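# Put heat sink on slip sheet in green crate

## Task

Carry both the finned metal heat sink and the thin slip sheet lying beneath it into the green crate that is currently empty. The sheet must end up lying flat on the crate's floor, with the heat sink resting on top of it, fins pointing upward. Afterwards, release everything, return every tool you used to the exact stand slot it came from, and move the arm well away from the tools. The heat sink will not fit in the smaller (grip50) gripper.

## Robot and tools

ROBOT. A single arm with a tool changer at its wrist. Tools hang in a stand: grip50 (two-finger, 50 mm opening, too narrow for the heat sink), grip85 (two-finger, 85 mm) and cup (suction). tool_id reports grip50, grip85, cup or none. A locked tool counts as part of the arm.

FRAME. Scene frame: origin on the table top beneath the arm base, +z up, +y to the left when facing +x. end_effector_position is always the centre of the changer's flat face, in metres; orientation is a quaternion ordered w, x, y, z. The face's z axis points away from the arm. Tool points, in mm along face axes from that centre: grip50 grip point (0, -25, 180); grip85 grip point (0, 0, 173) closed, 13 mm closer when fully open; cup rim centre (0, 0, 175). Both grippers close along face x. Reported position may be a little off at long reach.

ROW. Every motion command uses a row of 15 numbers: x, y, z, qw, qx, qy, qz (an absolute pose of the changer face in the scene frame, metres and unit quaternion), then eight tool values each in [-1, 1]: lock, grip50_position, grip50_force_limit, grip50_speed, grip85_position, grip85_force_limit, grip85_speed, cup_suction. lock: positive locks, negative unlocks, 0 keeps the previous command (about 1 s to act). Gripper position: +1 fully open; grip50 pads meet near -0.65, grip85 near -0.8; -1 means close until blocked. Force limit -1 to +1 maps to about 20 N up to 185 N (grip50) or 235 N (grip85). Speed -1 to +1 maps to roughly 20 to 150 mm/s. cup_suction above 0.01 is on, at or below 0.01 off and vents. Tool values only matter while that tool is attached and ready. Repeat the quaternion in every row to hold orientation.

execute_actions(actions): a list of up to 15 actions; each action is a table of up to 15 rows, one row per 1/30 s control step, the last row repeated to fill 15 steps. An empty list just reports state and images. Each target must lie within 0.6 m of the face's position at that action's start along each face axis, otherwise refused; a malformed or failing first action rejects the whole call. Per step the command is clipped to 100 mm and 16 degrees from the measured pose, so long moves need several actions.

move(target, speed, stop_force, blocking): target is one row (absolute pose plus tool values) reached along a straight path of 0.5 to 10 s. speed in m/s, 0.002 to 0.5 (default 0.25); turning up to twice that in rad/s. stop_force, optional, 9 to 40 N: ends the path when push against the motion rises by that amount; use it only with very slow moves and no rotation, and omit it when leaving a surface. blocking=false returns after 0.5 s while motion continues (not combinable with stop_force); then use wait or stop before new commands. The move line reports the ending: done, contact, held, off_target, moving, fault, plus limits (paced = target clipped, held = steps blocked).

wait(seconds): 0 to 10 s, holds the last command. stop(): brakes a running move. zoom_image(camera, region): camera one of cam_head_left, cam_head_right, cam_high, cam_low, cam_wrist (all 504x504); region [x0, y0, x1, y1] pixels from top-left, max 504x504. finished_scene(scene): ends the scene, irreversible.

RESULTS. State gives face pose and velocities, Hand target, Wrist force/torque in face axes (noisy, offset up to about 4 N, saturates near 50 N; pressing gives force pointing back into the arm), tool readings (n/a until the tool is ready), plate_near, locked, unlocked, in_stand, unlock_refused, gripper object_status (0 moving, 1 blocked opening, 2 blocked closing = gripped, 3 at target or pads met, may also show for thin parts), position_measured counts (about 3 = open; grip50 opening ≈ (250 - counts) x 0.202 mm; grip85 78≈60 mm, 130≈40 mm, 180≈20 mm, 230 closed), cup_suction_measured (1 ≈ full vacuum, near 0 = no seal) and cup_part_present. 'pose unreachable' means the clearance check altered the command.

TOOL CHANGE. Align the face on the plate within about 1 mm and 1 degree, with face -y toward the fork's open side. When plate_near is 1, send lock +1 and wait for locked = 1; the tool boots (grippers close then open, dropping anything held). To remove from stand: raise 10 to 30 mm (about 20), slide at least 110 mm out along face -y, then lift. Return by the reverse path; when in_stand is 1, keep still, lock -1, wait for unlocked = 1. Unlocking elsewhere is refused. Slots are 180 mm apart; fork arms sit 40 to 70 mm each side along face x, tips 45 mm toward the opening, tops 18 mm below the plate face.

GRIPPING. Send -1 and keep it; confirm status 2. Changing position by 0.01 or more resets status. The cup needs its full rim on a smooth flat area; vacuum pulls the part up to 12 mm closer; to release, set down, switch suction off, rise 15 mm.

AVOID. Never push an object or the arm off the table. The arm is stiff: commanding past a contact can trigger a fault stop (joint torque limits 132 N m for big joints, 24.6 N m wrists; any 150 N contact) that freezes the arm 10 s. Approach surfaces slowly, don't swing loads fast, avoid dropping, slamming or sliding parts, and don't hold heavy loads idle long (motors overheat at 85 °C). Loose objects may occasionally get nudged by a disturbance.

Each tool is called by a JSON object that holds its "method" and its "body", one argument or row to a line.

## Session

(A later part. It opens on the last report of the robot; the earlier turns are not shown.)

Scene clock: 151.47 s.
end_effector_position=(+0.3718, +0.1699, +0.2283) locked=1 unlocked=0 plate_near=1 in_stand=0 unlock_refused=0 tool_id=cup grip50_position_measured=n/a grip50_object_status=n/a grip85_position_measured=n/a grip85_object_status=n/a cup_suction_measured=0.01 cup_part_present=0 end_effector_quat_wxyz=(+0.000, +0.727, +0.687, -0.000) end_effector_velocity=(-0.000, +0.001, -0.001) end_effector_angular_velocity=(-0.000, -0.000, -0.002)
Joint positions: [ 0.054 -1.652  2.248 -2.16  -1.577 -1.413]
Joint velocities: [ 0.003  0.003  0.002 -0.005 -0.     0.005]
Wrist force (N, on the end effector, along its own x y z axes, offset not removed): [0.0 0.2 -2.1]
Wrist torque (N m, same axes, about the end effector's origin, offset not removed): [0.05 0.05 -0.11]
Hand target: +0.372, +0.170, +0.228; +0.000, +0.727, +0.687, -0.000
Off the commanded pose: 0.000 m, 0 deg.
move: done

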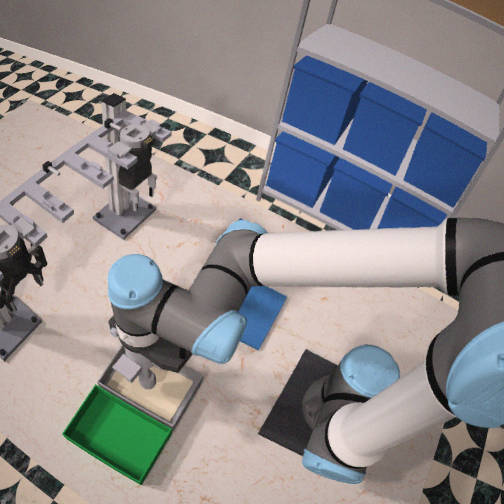

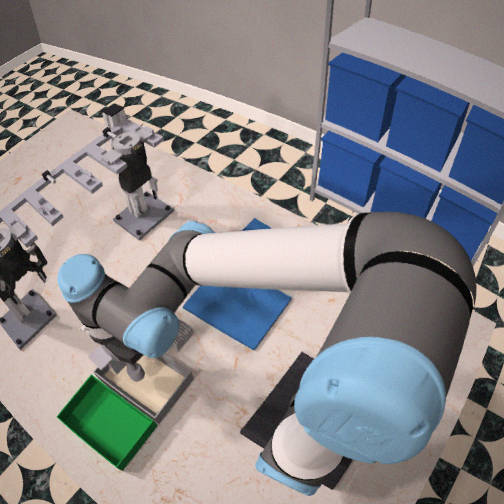

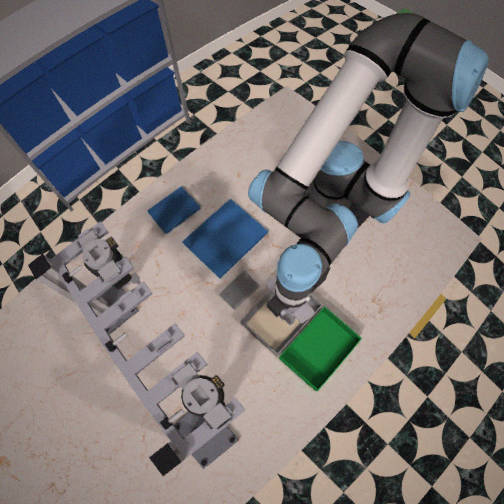

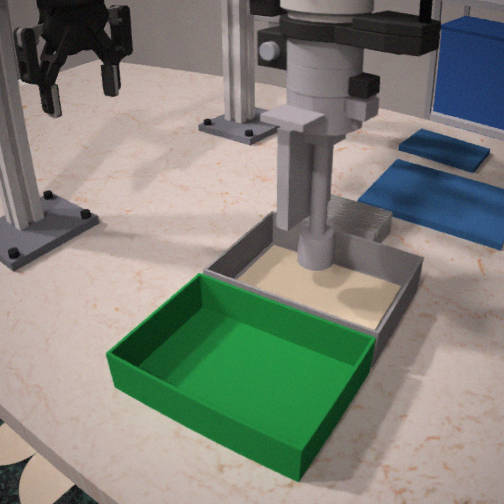

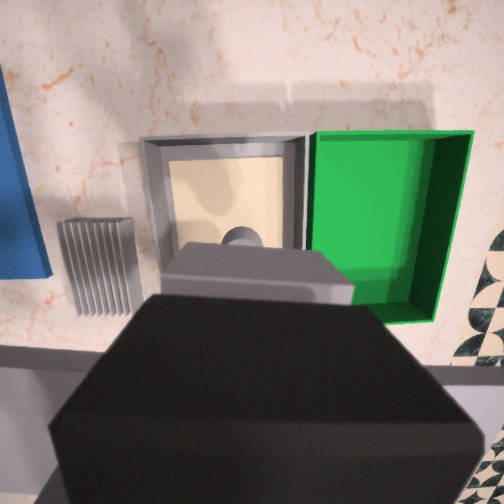

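{"method": "move", "body": {
  "target": [0.372,0.17,0.186,0,0.7266,0.6871,0,0,0,0,0,0,0,0,1],
  "speed": 0.06
}}

{"method": "move", "body": {
  "target": [0.372,0.17,0.176,0,0.7266,0.6871,0,0,0,0,0,0,0,0,1],
  "speed": 0.008,
  "stop_force": 9
}}

Scene clock: 157.10 s.
end_effector_position=(+0.3719, +0.1700, +0.1863) locked=1 unlocked=0 plate_near=1 in_stand=0 unlock_refused=0 tool_id=cup grip50_position_measured=n/a grip50_object_status=n/a grip85_position_measured=n/a grip85_object_status=n/a cup_suction_measured=0.01 cup_part_present=0 end_effector_quat_wxyz=(-0.000, +0.727, +0.687, -0.000) end_effector_velocity=(+0.000, +0.000, -0.002) end_effector_angular_velocity=(+0.000, -0.000, +0.000)
Joint positions: [ 0.054 -1.573  2.309 -2.301 -1.576 -1.413]
Joint velocities: [ 0.     0.005  0.002 -0.008  0.    -0.   ]
Wrist force (N, on the end effector, along its own x y z axes, offset not removed): [0.6 2.5 -1.4]
Wrist torque (N m, same axes, about the end effector's origin, offset not removed): [0.24 0.04 -0.05]
Hand target: +0.372, +0.170, +0.186; -0.000, +0.727, +0.687, -0.000
Off the commanded pose: 0.000 m, 0 deg.
move: done

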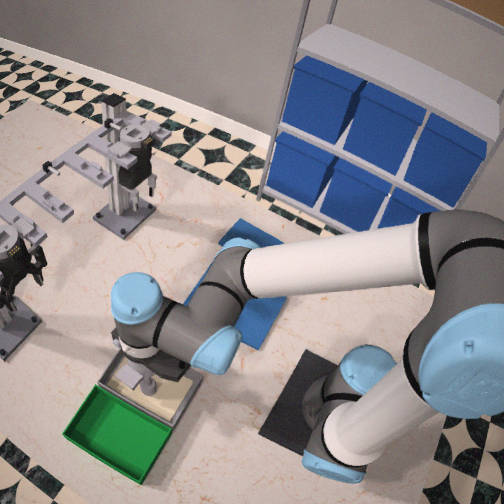

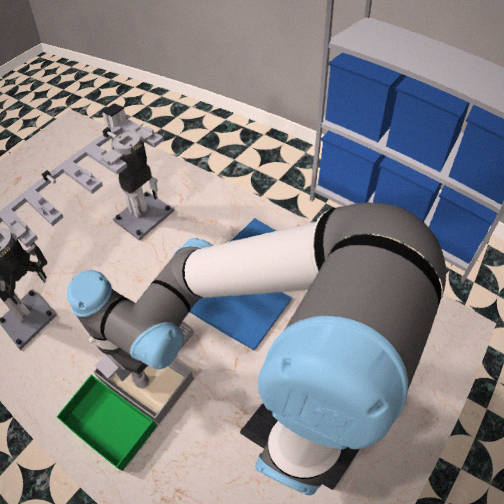

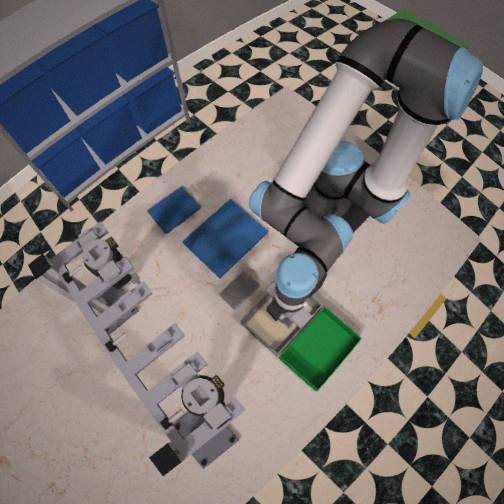

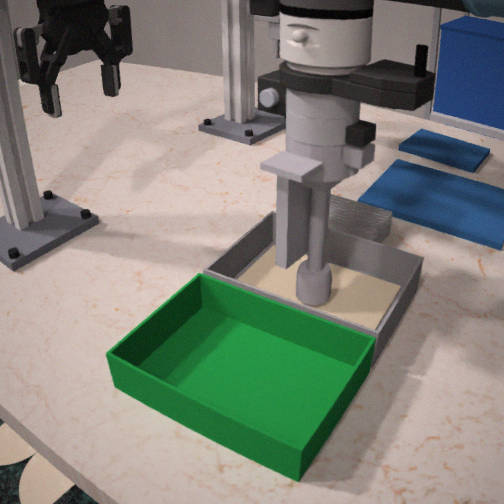

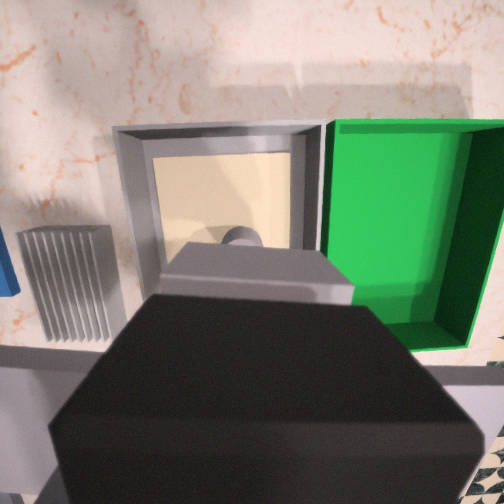

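Scene clock: 158.60 s.
end_effector_position=(+0.3720, +0.1700, +0.1762) locked=1 unlocked=0 plate_near=1 in_stand=0 unlock_refused=0 tool_id=cup grip50_position_measured=n/a grip50_object_status=n/a grip85_position_measured=n/a grip85_object_status=n/a cup_suction_measured=0.99 cup_part_present=1 end_effector_quat_wxyz=(-0.000, +0.727, +0.687, -0.000) end_effector_velocity=(+0.000, +0.000, -0.002) end_effector_angular_velocity=(+0.000, -0.000, -0.000)
Joint positions: [ 0.053 -1.55   2.322 -2.336 -1.576 -1.414]
Joint velocities: [-0.     0.004  0.002 -0.006  0.    -0.   ]
Wrist force (N, on the end effector, along its own x y z axes, offset not removed): [-0.5 0.9 -3.6]
Wrist torque (N m, same axes, about the end effector's origin, offset not removed): [0.25 0.07 -0.13]
Hand target: +0.372, +0.170, +0.176; -0.000, +0.727, +0.687, -0.000
Off the commanded pose: 0.000 m, 0 deg.
move: done

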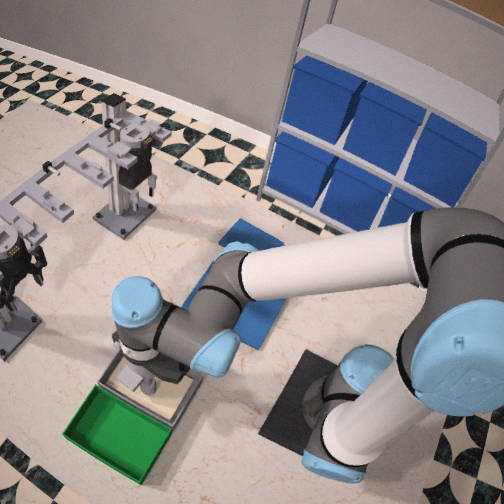

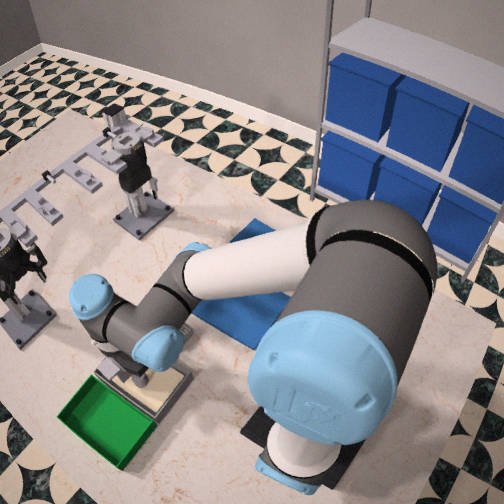

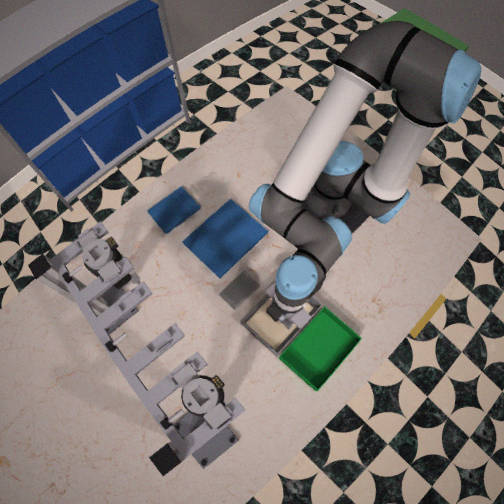

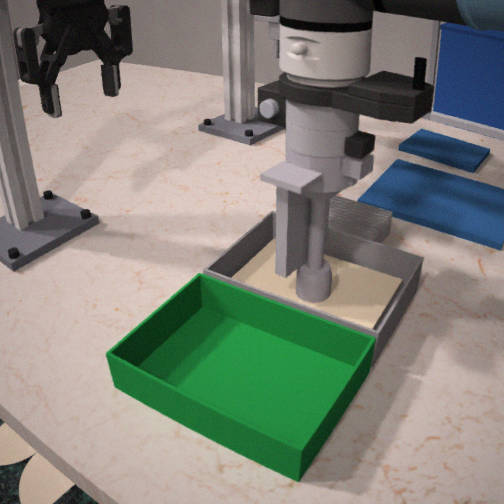

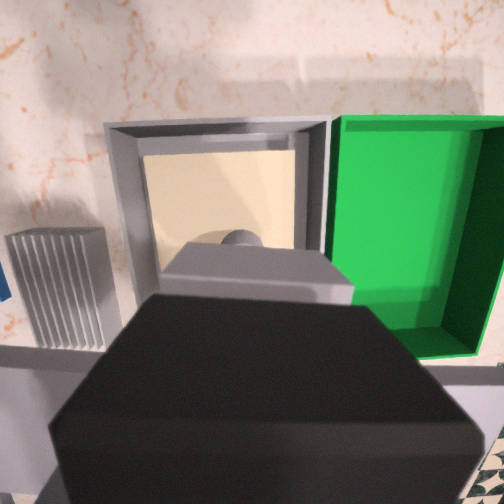

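{"method": "move", "body": {
  "target": [0.372,0.17,0.232,0,0.7266,0.6871,0,0,0,0,0,0,0,0,1],
  "speed": 0.06
}}

{"method": "move", "body": {
  "target": [0.367,0.313,0.228,0,0.7266,0.6871,0,0,0,0,0,0,0,0,1],
  "speed": 0.12
}}

Scene clock: 171.23 s.
end_effector_position=(+0.3721, +0.1700, +0.2317) locked=1 unlocked=0 plate_near=1 in_stand=0 unlock_refused=0 tool_id=cup grip50_position_measured=n/a grip50_object_status=n/a grip85_position_measured=n/a grip85_object_status=n/a cup_suction_measured=0.99 cup_part_present=1 end_effector_quat_wxyz=(+0.000, +0.727, +0.687, +0.000) end_effector_velocity=(+0.000, -0.000, +0.002) end_effector_angular_velocity=(-0.000, +0.000, -0.000)
Joint positions: [ 0.054 -1.657  2.242 -2.149 -1.576 -1.413]
Joint velocities: [-0.    -0.003 -0.003  0.007 -0.     0.   ]
Wrist force (N, on the end effector, along its own x y z axes, offset not removed): [-0.6 -0.3 -1.7]
Wrist torque (N m, same axes, about the end effector's origin, offset not removed): [0.02 0.02 -0.25]
Hand target: +0.372, +0.170, +0.232; +0.000, +0.727, +0.687, +0.000
Off the commanded pose: 0.000 m, 0 deg.
move: done

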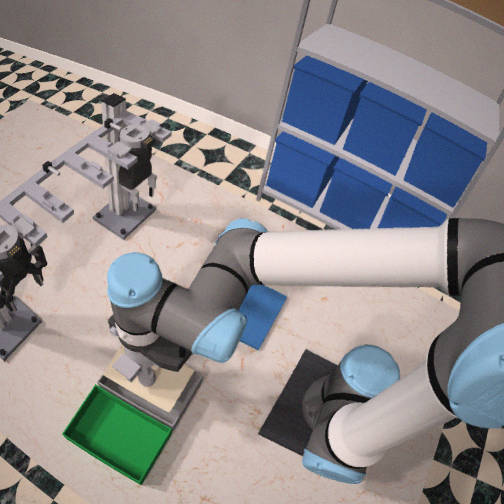

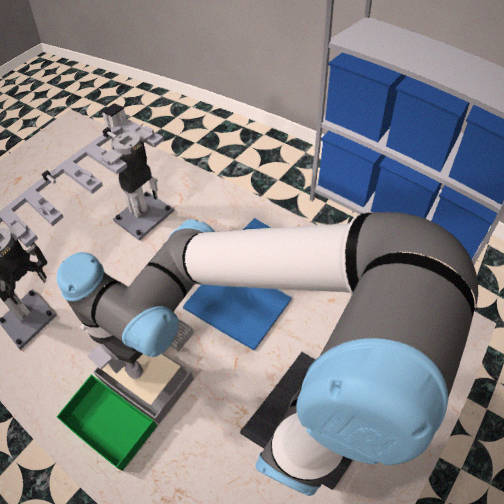

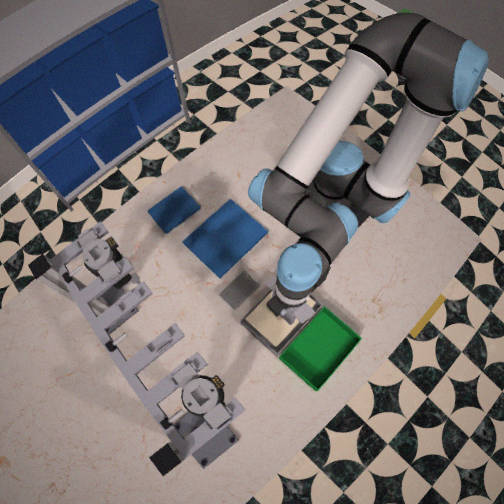

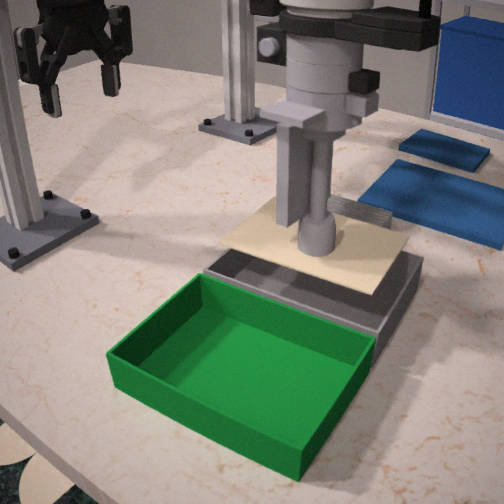

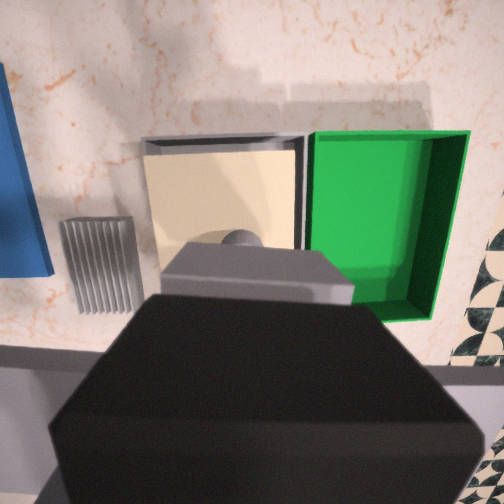

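Scene clock: 172.93 s.
end_effector_position=(+0.3671, +0.3127, +0.2280) locked=1 unlocked=0 plate_near=1 in_stand=0 unlock_refused=0 tool_id=cup grip50_position_measured=n/a grip50_object_status=n/a grip85_position_measured=n/a grip85_object_status=n/a cup_suction_measured=0.99 cup_part_present=1 end_effector_quat_wxyz=(+0.000, +0.727, +0.687, -0.000) end_effector_velocity=(+0.000, +0.002, +0.000) end_effector_angular_velocity=(-0.001, -0.000, -0.000)
Joint positions: [ 0.38  -1.47   2.067 -2.159 -1.574 -1.087]
Joint velocities: [ 0.003  0.003 -0.004  0.001 -0.001  0.004]
Wrist force (N, on the end effector, along its own x y z axes, offset not removed): [1.0 -1.4 -2.4]
Wrist torque (N m, same axes, about the end effector's origin, offset not removed): [-0.01 -0.10 -0.30]
Hand target: +0.367, +0.313, +0.228; +0.000, +0.727, +0.687, -0.000
Off the commanded pose: 0.000 m, 0 deg.
move: done

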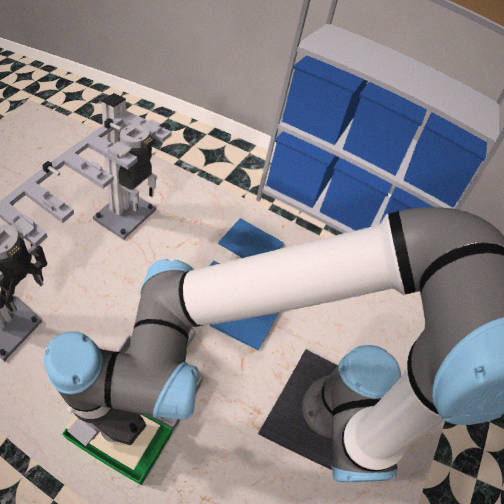

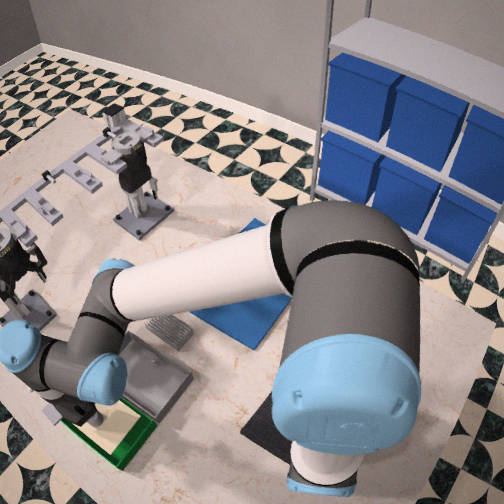

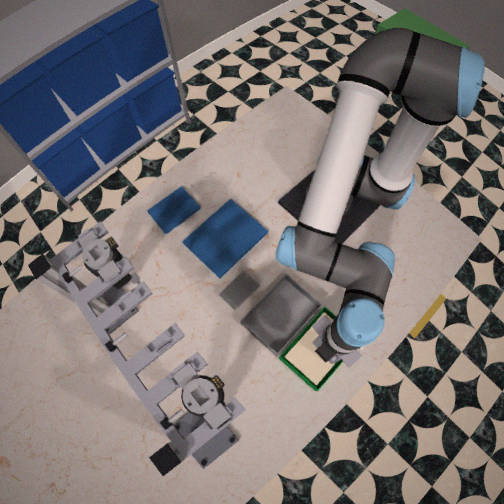

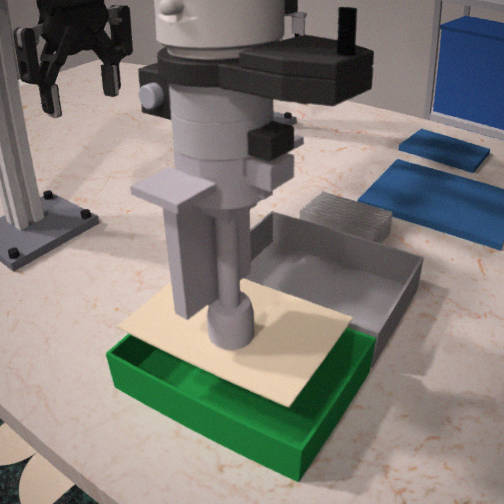

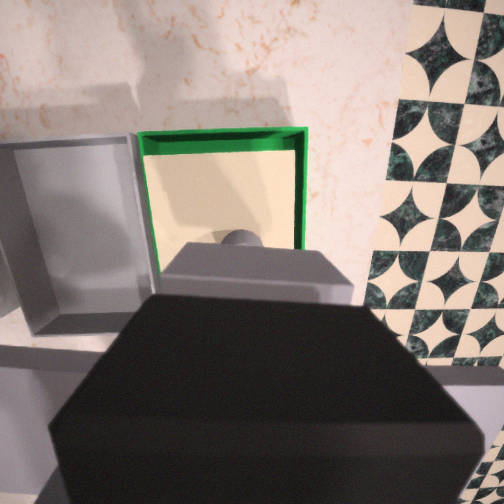

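{"method": "move", "body": {
  "target": [0.360,0.3138,0.186,0,0.7266,0.6871,0,0,0,0,0,0,0,0,1],
  "speed": 0.04
}}

Scene clock: 177.80 s.
end_effector_position=(+0.3599, +0.3138, +0.1862) locked=1 unlocked=0 plate_near=1 in_stand=0 unlock_refused=0 tool_id=cup grip50_position_measured=n/a grip50_object_status=n/a grip85_position_measured=n/a grip85_object_status=n/a cup_suction_measured=0.99 cup_part_present=1 end_effector_quat_wxyz=(+0.000, +0.727, +0.687, -0.000) end_effector_velocity=(-0.000, +0.000, -0.002) end_effector_angular_velocity=(+0.000, -0.001, +0.001)
Joint positions: [ 0.388 -1.412  2.133 -2.283 -1.574 -1.079]
Joint velocities: [ 0.     0.003  0.003 -0.006  0.    -0.   ]
Wrist force (N, on the end effector, along its own x y z axes, offset not removed): [-2.3 -0.8 -2.4]
Wrist torque (N m, same axes, about the end effector's origin, offset not removed): [-0.10 0.12 -0.29]
Hand target: +0.360, +0.314, +0.186; +0.000, +0.727, +0.687, -0.000
Off the commanded pose: 0.000 m, 0 deg.
move: done

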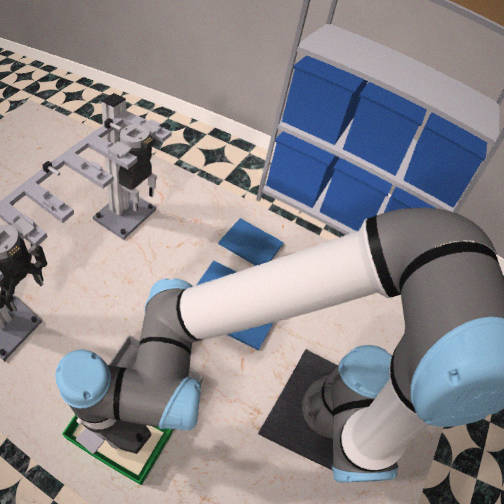

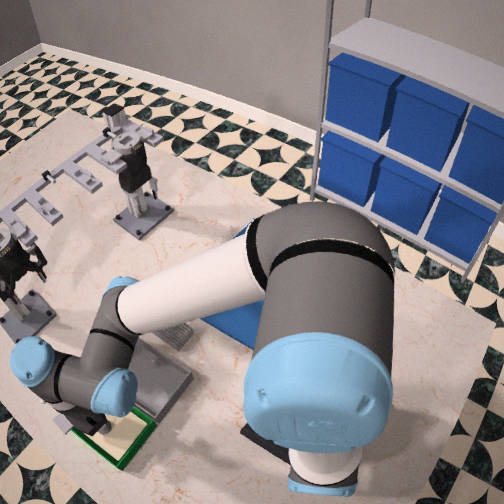

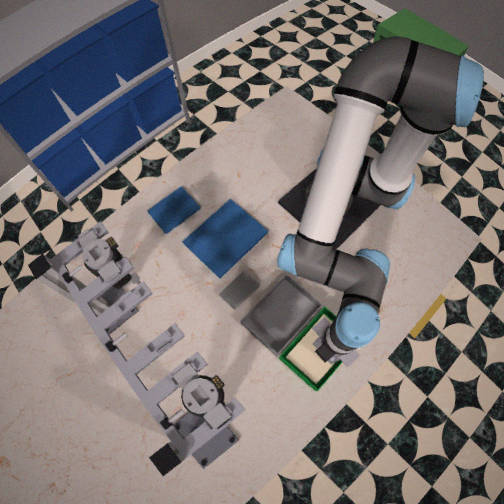

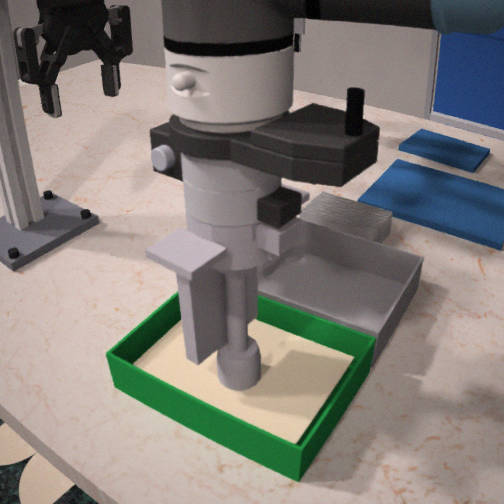

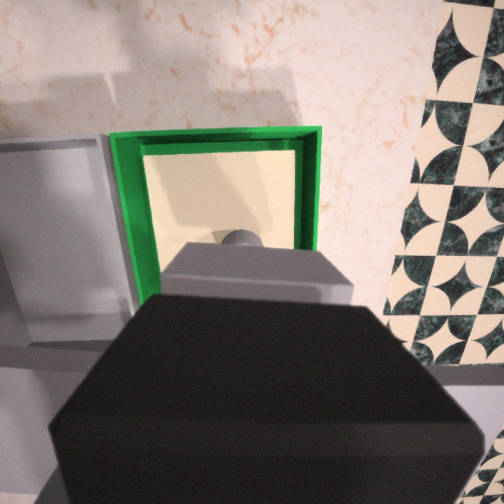

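Good.

{"method": "move", "body": {
  "target": [0.360,0.3138,0.172,0,0.7266,0.6871,0,0,0,0,0,0,0,0,1],
  "speed": 0.02
}}

{"method": "move", "body": {
  "target": [0.360,0.3138,0.163,0,0.7266,0.6871,0,0,0,0,0,0,0,0,1],
  "speed": 0.005,
  "stop_force": 9
}}

Scene clock: 190.40 s.
end_effector_position=(+0.3599, +0.3138, +0.1722) locked=1 unlocked=0 plate_near=1 in_stand=0 unlock_refused=0 tool_id=cup grip50_position_measured=n/a grip50_object_status=n/a grip85_position_measured=n/a grip85_object_status=n/a cup_suction_measured=0.99 cup_part_present=1 end_effector_quat_wxyz=(-0.000, +0.727, +0.687, -0.000) end_effector_velocity=(+0.000, +0.000, -0.002) end_effector_angular_velocity=(+0.000, -0.000, +0.001)
Joint positions: [ 0.388 -1.386  2.149 -2.325 -1.574 -1.079]
Joint velocities: [ 0.     0.003  0.002 -0.006 -0.    -0.001]
Wrist force (N, on the end effector, along its own x y z axes, offset not removed): [-3.6 -2.6 -0.4]
Wrist torque (N m, same axes, about the end effector's origin, offset not removed): [-0.14 0.32 -0.03]
Hand target: +0.360, +0.314, +0.172; -0.000, +0.727, +0.687, -0.000
Off the commanded pose: 0.000 m, 0 deg.
move: done

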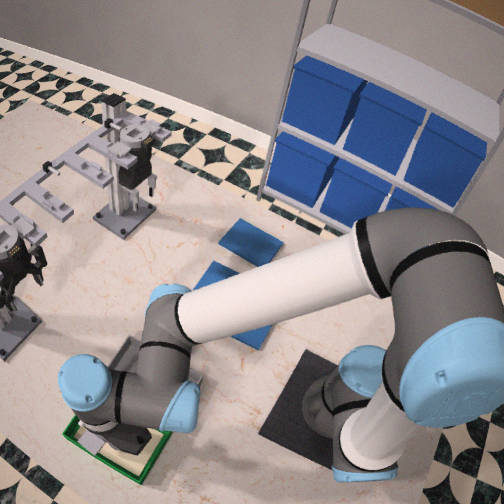

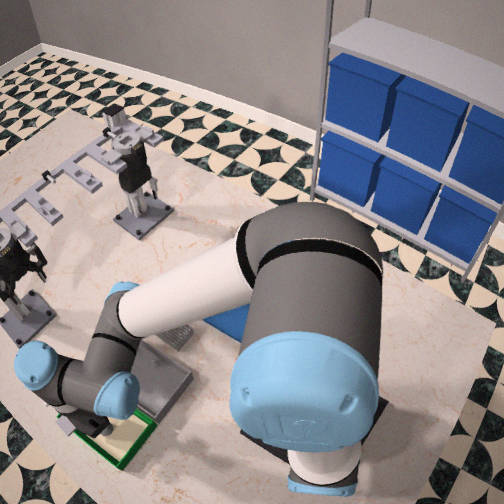

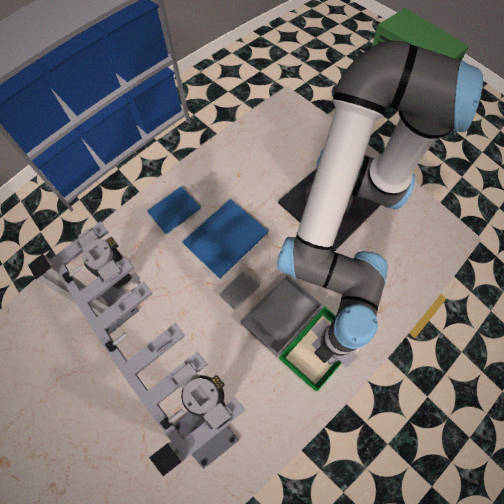

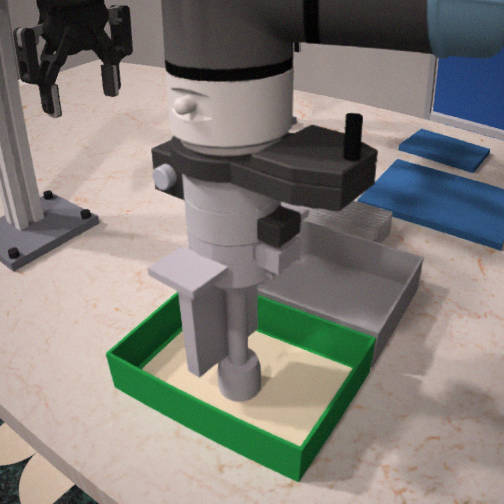

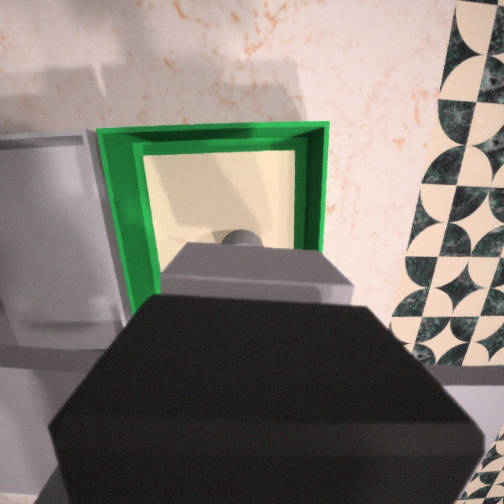

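Scene clock: 191.87 s.
end_effector_position=(+0.3600, +0.3138, +0.1667) locked=1 unlocked=0 plate_near=1 in_stand=0 unlock_refused=0 tool_id=cup grip50_position_measured=n/a grip50_object_status=n/a grip85_position_measured=n/a grip85_object_status=n/a cup_suction_measured=0.99 cup_part_present=1 end_effector_quat_wxyz=(+0.000, +0.727, +0.687, +0.000) end_effector_velocity=(-0.000, -0.000, +0.002) end_effector_angular_velocity=(-0.001, +0.002, -0.001)
Joint positions: [ 0.388 -1.375  2.154 -2.342 -1.574 -1.079]
Joint velocities: [-0.    -0.003 -0.002  0.008 -0.     0.001]
Wrist force (N, on the end effector, along its own x y z axes, offset not removed): [-4.4 -2.1 -24.8]
Wrist torque (N m, same axes, about the end effector's origin, offset not removed): [0.16 0.02 -0.24]
Hand target: +0.360, +0.314, +0.167; +0.000, +0.727, +0.687, +0.000
Off the commanded pose: 0.004 m, 0 deg.
move: contact

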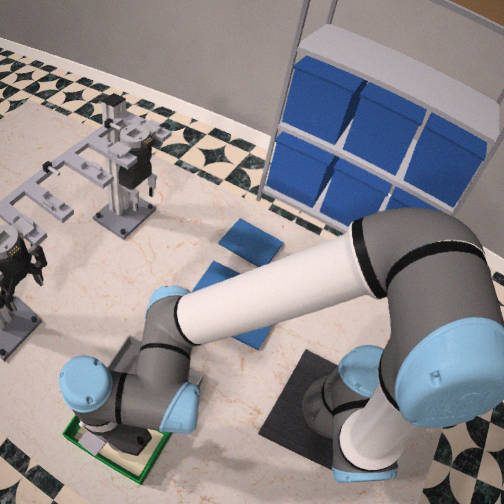

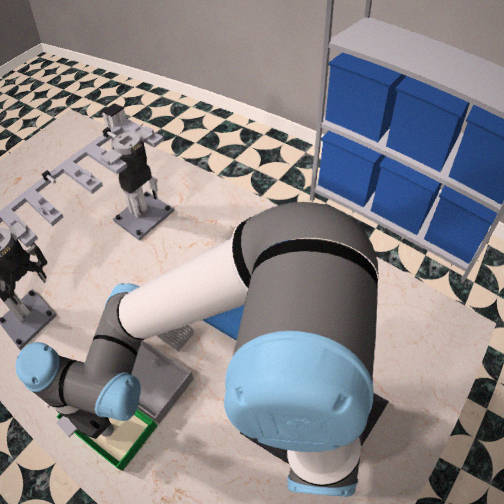

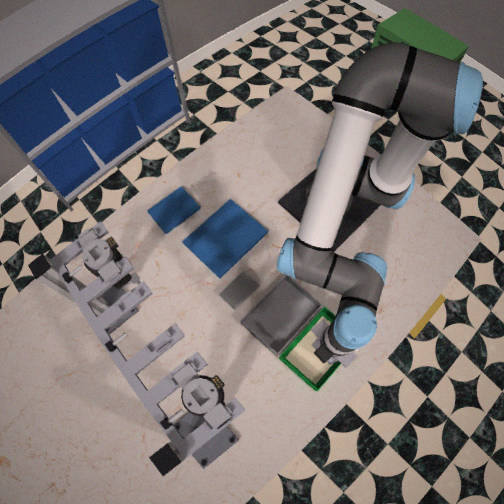

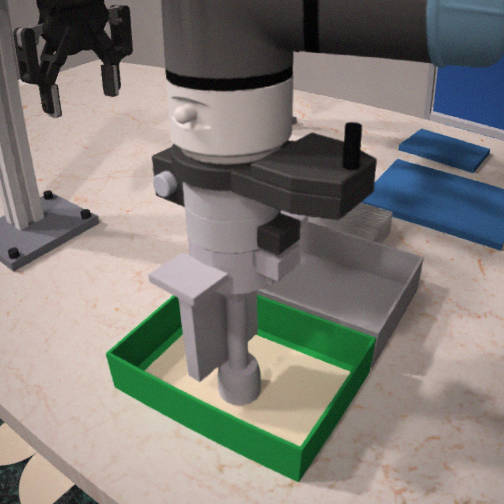

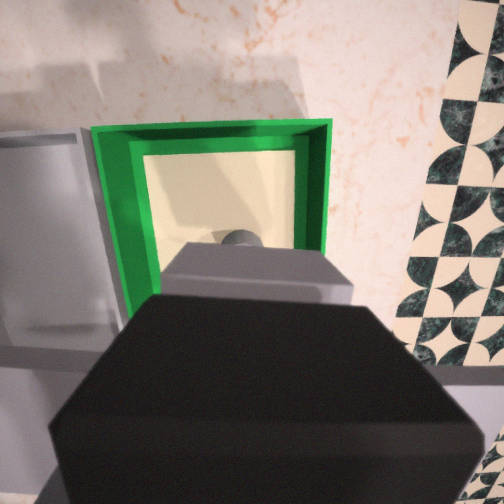

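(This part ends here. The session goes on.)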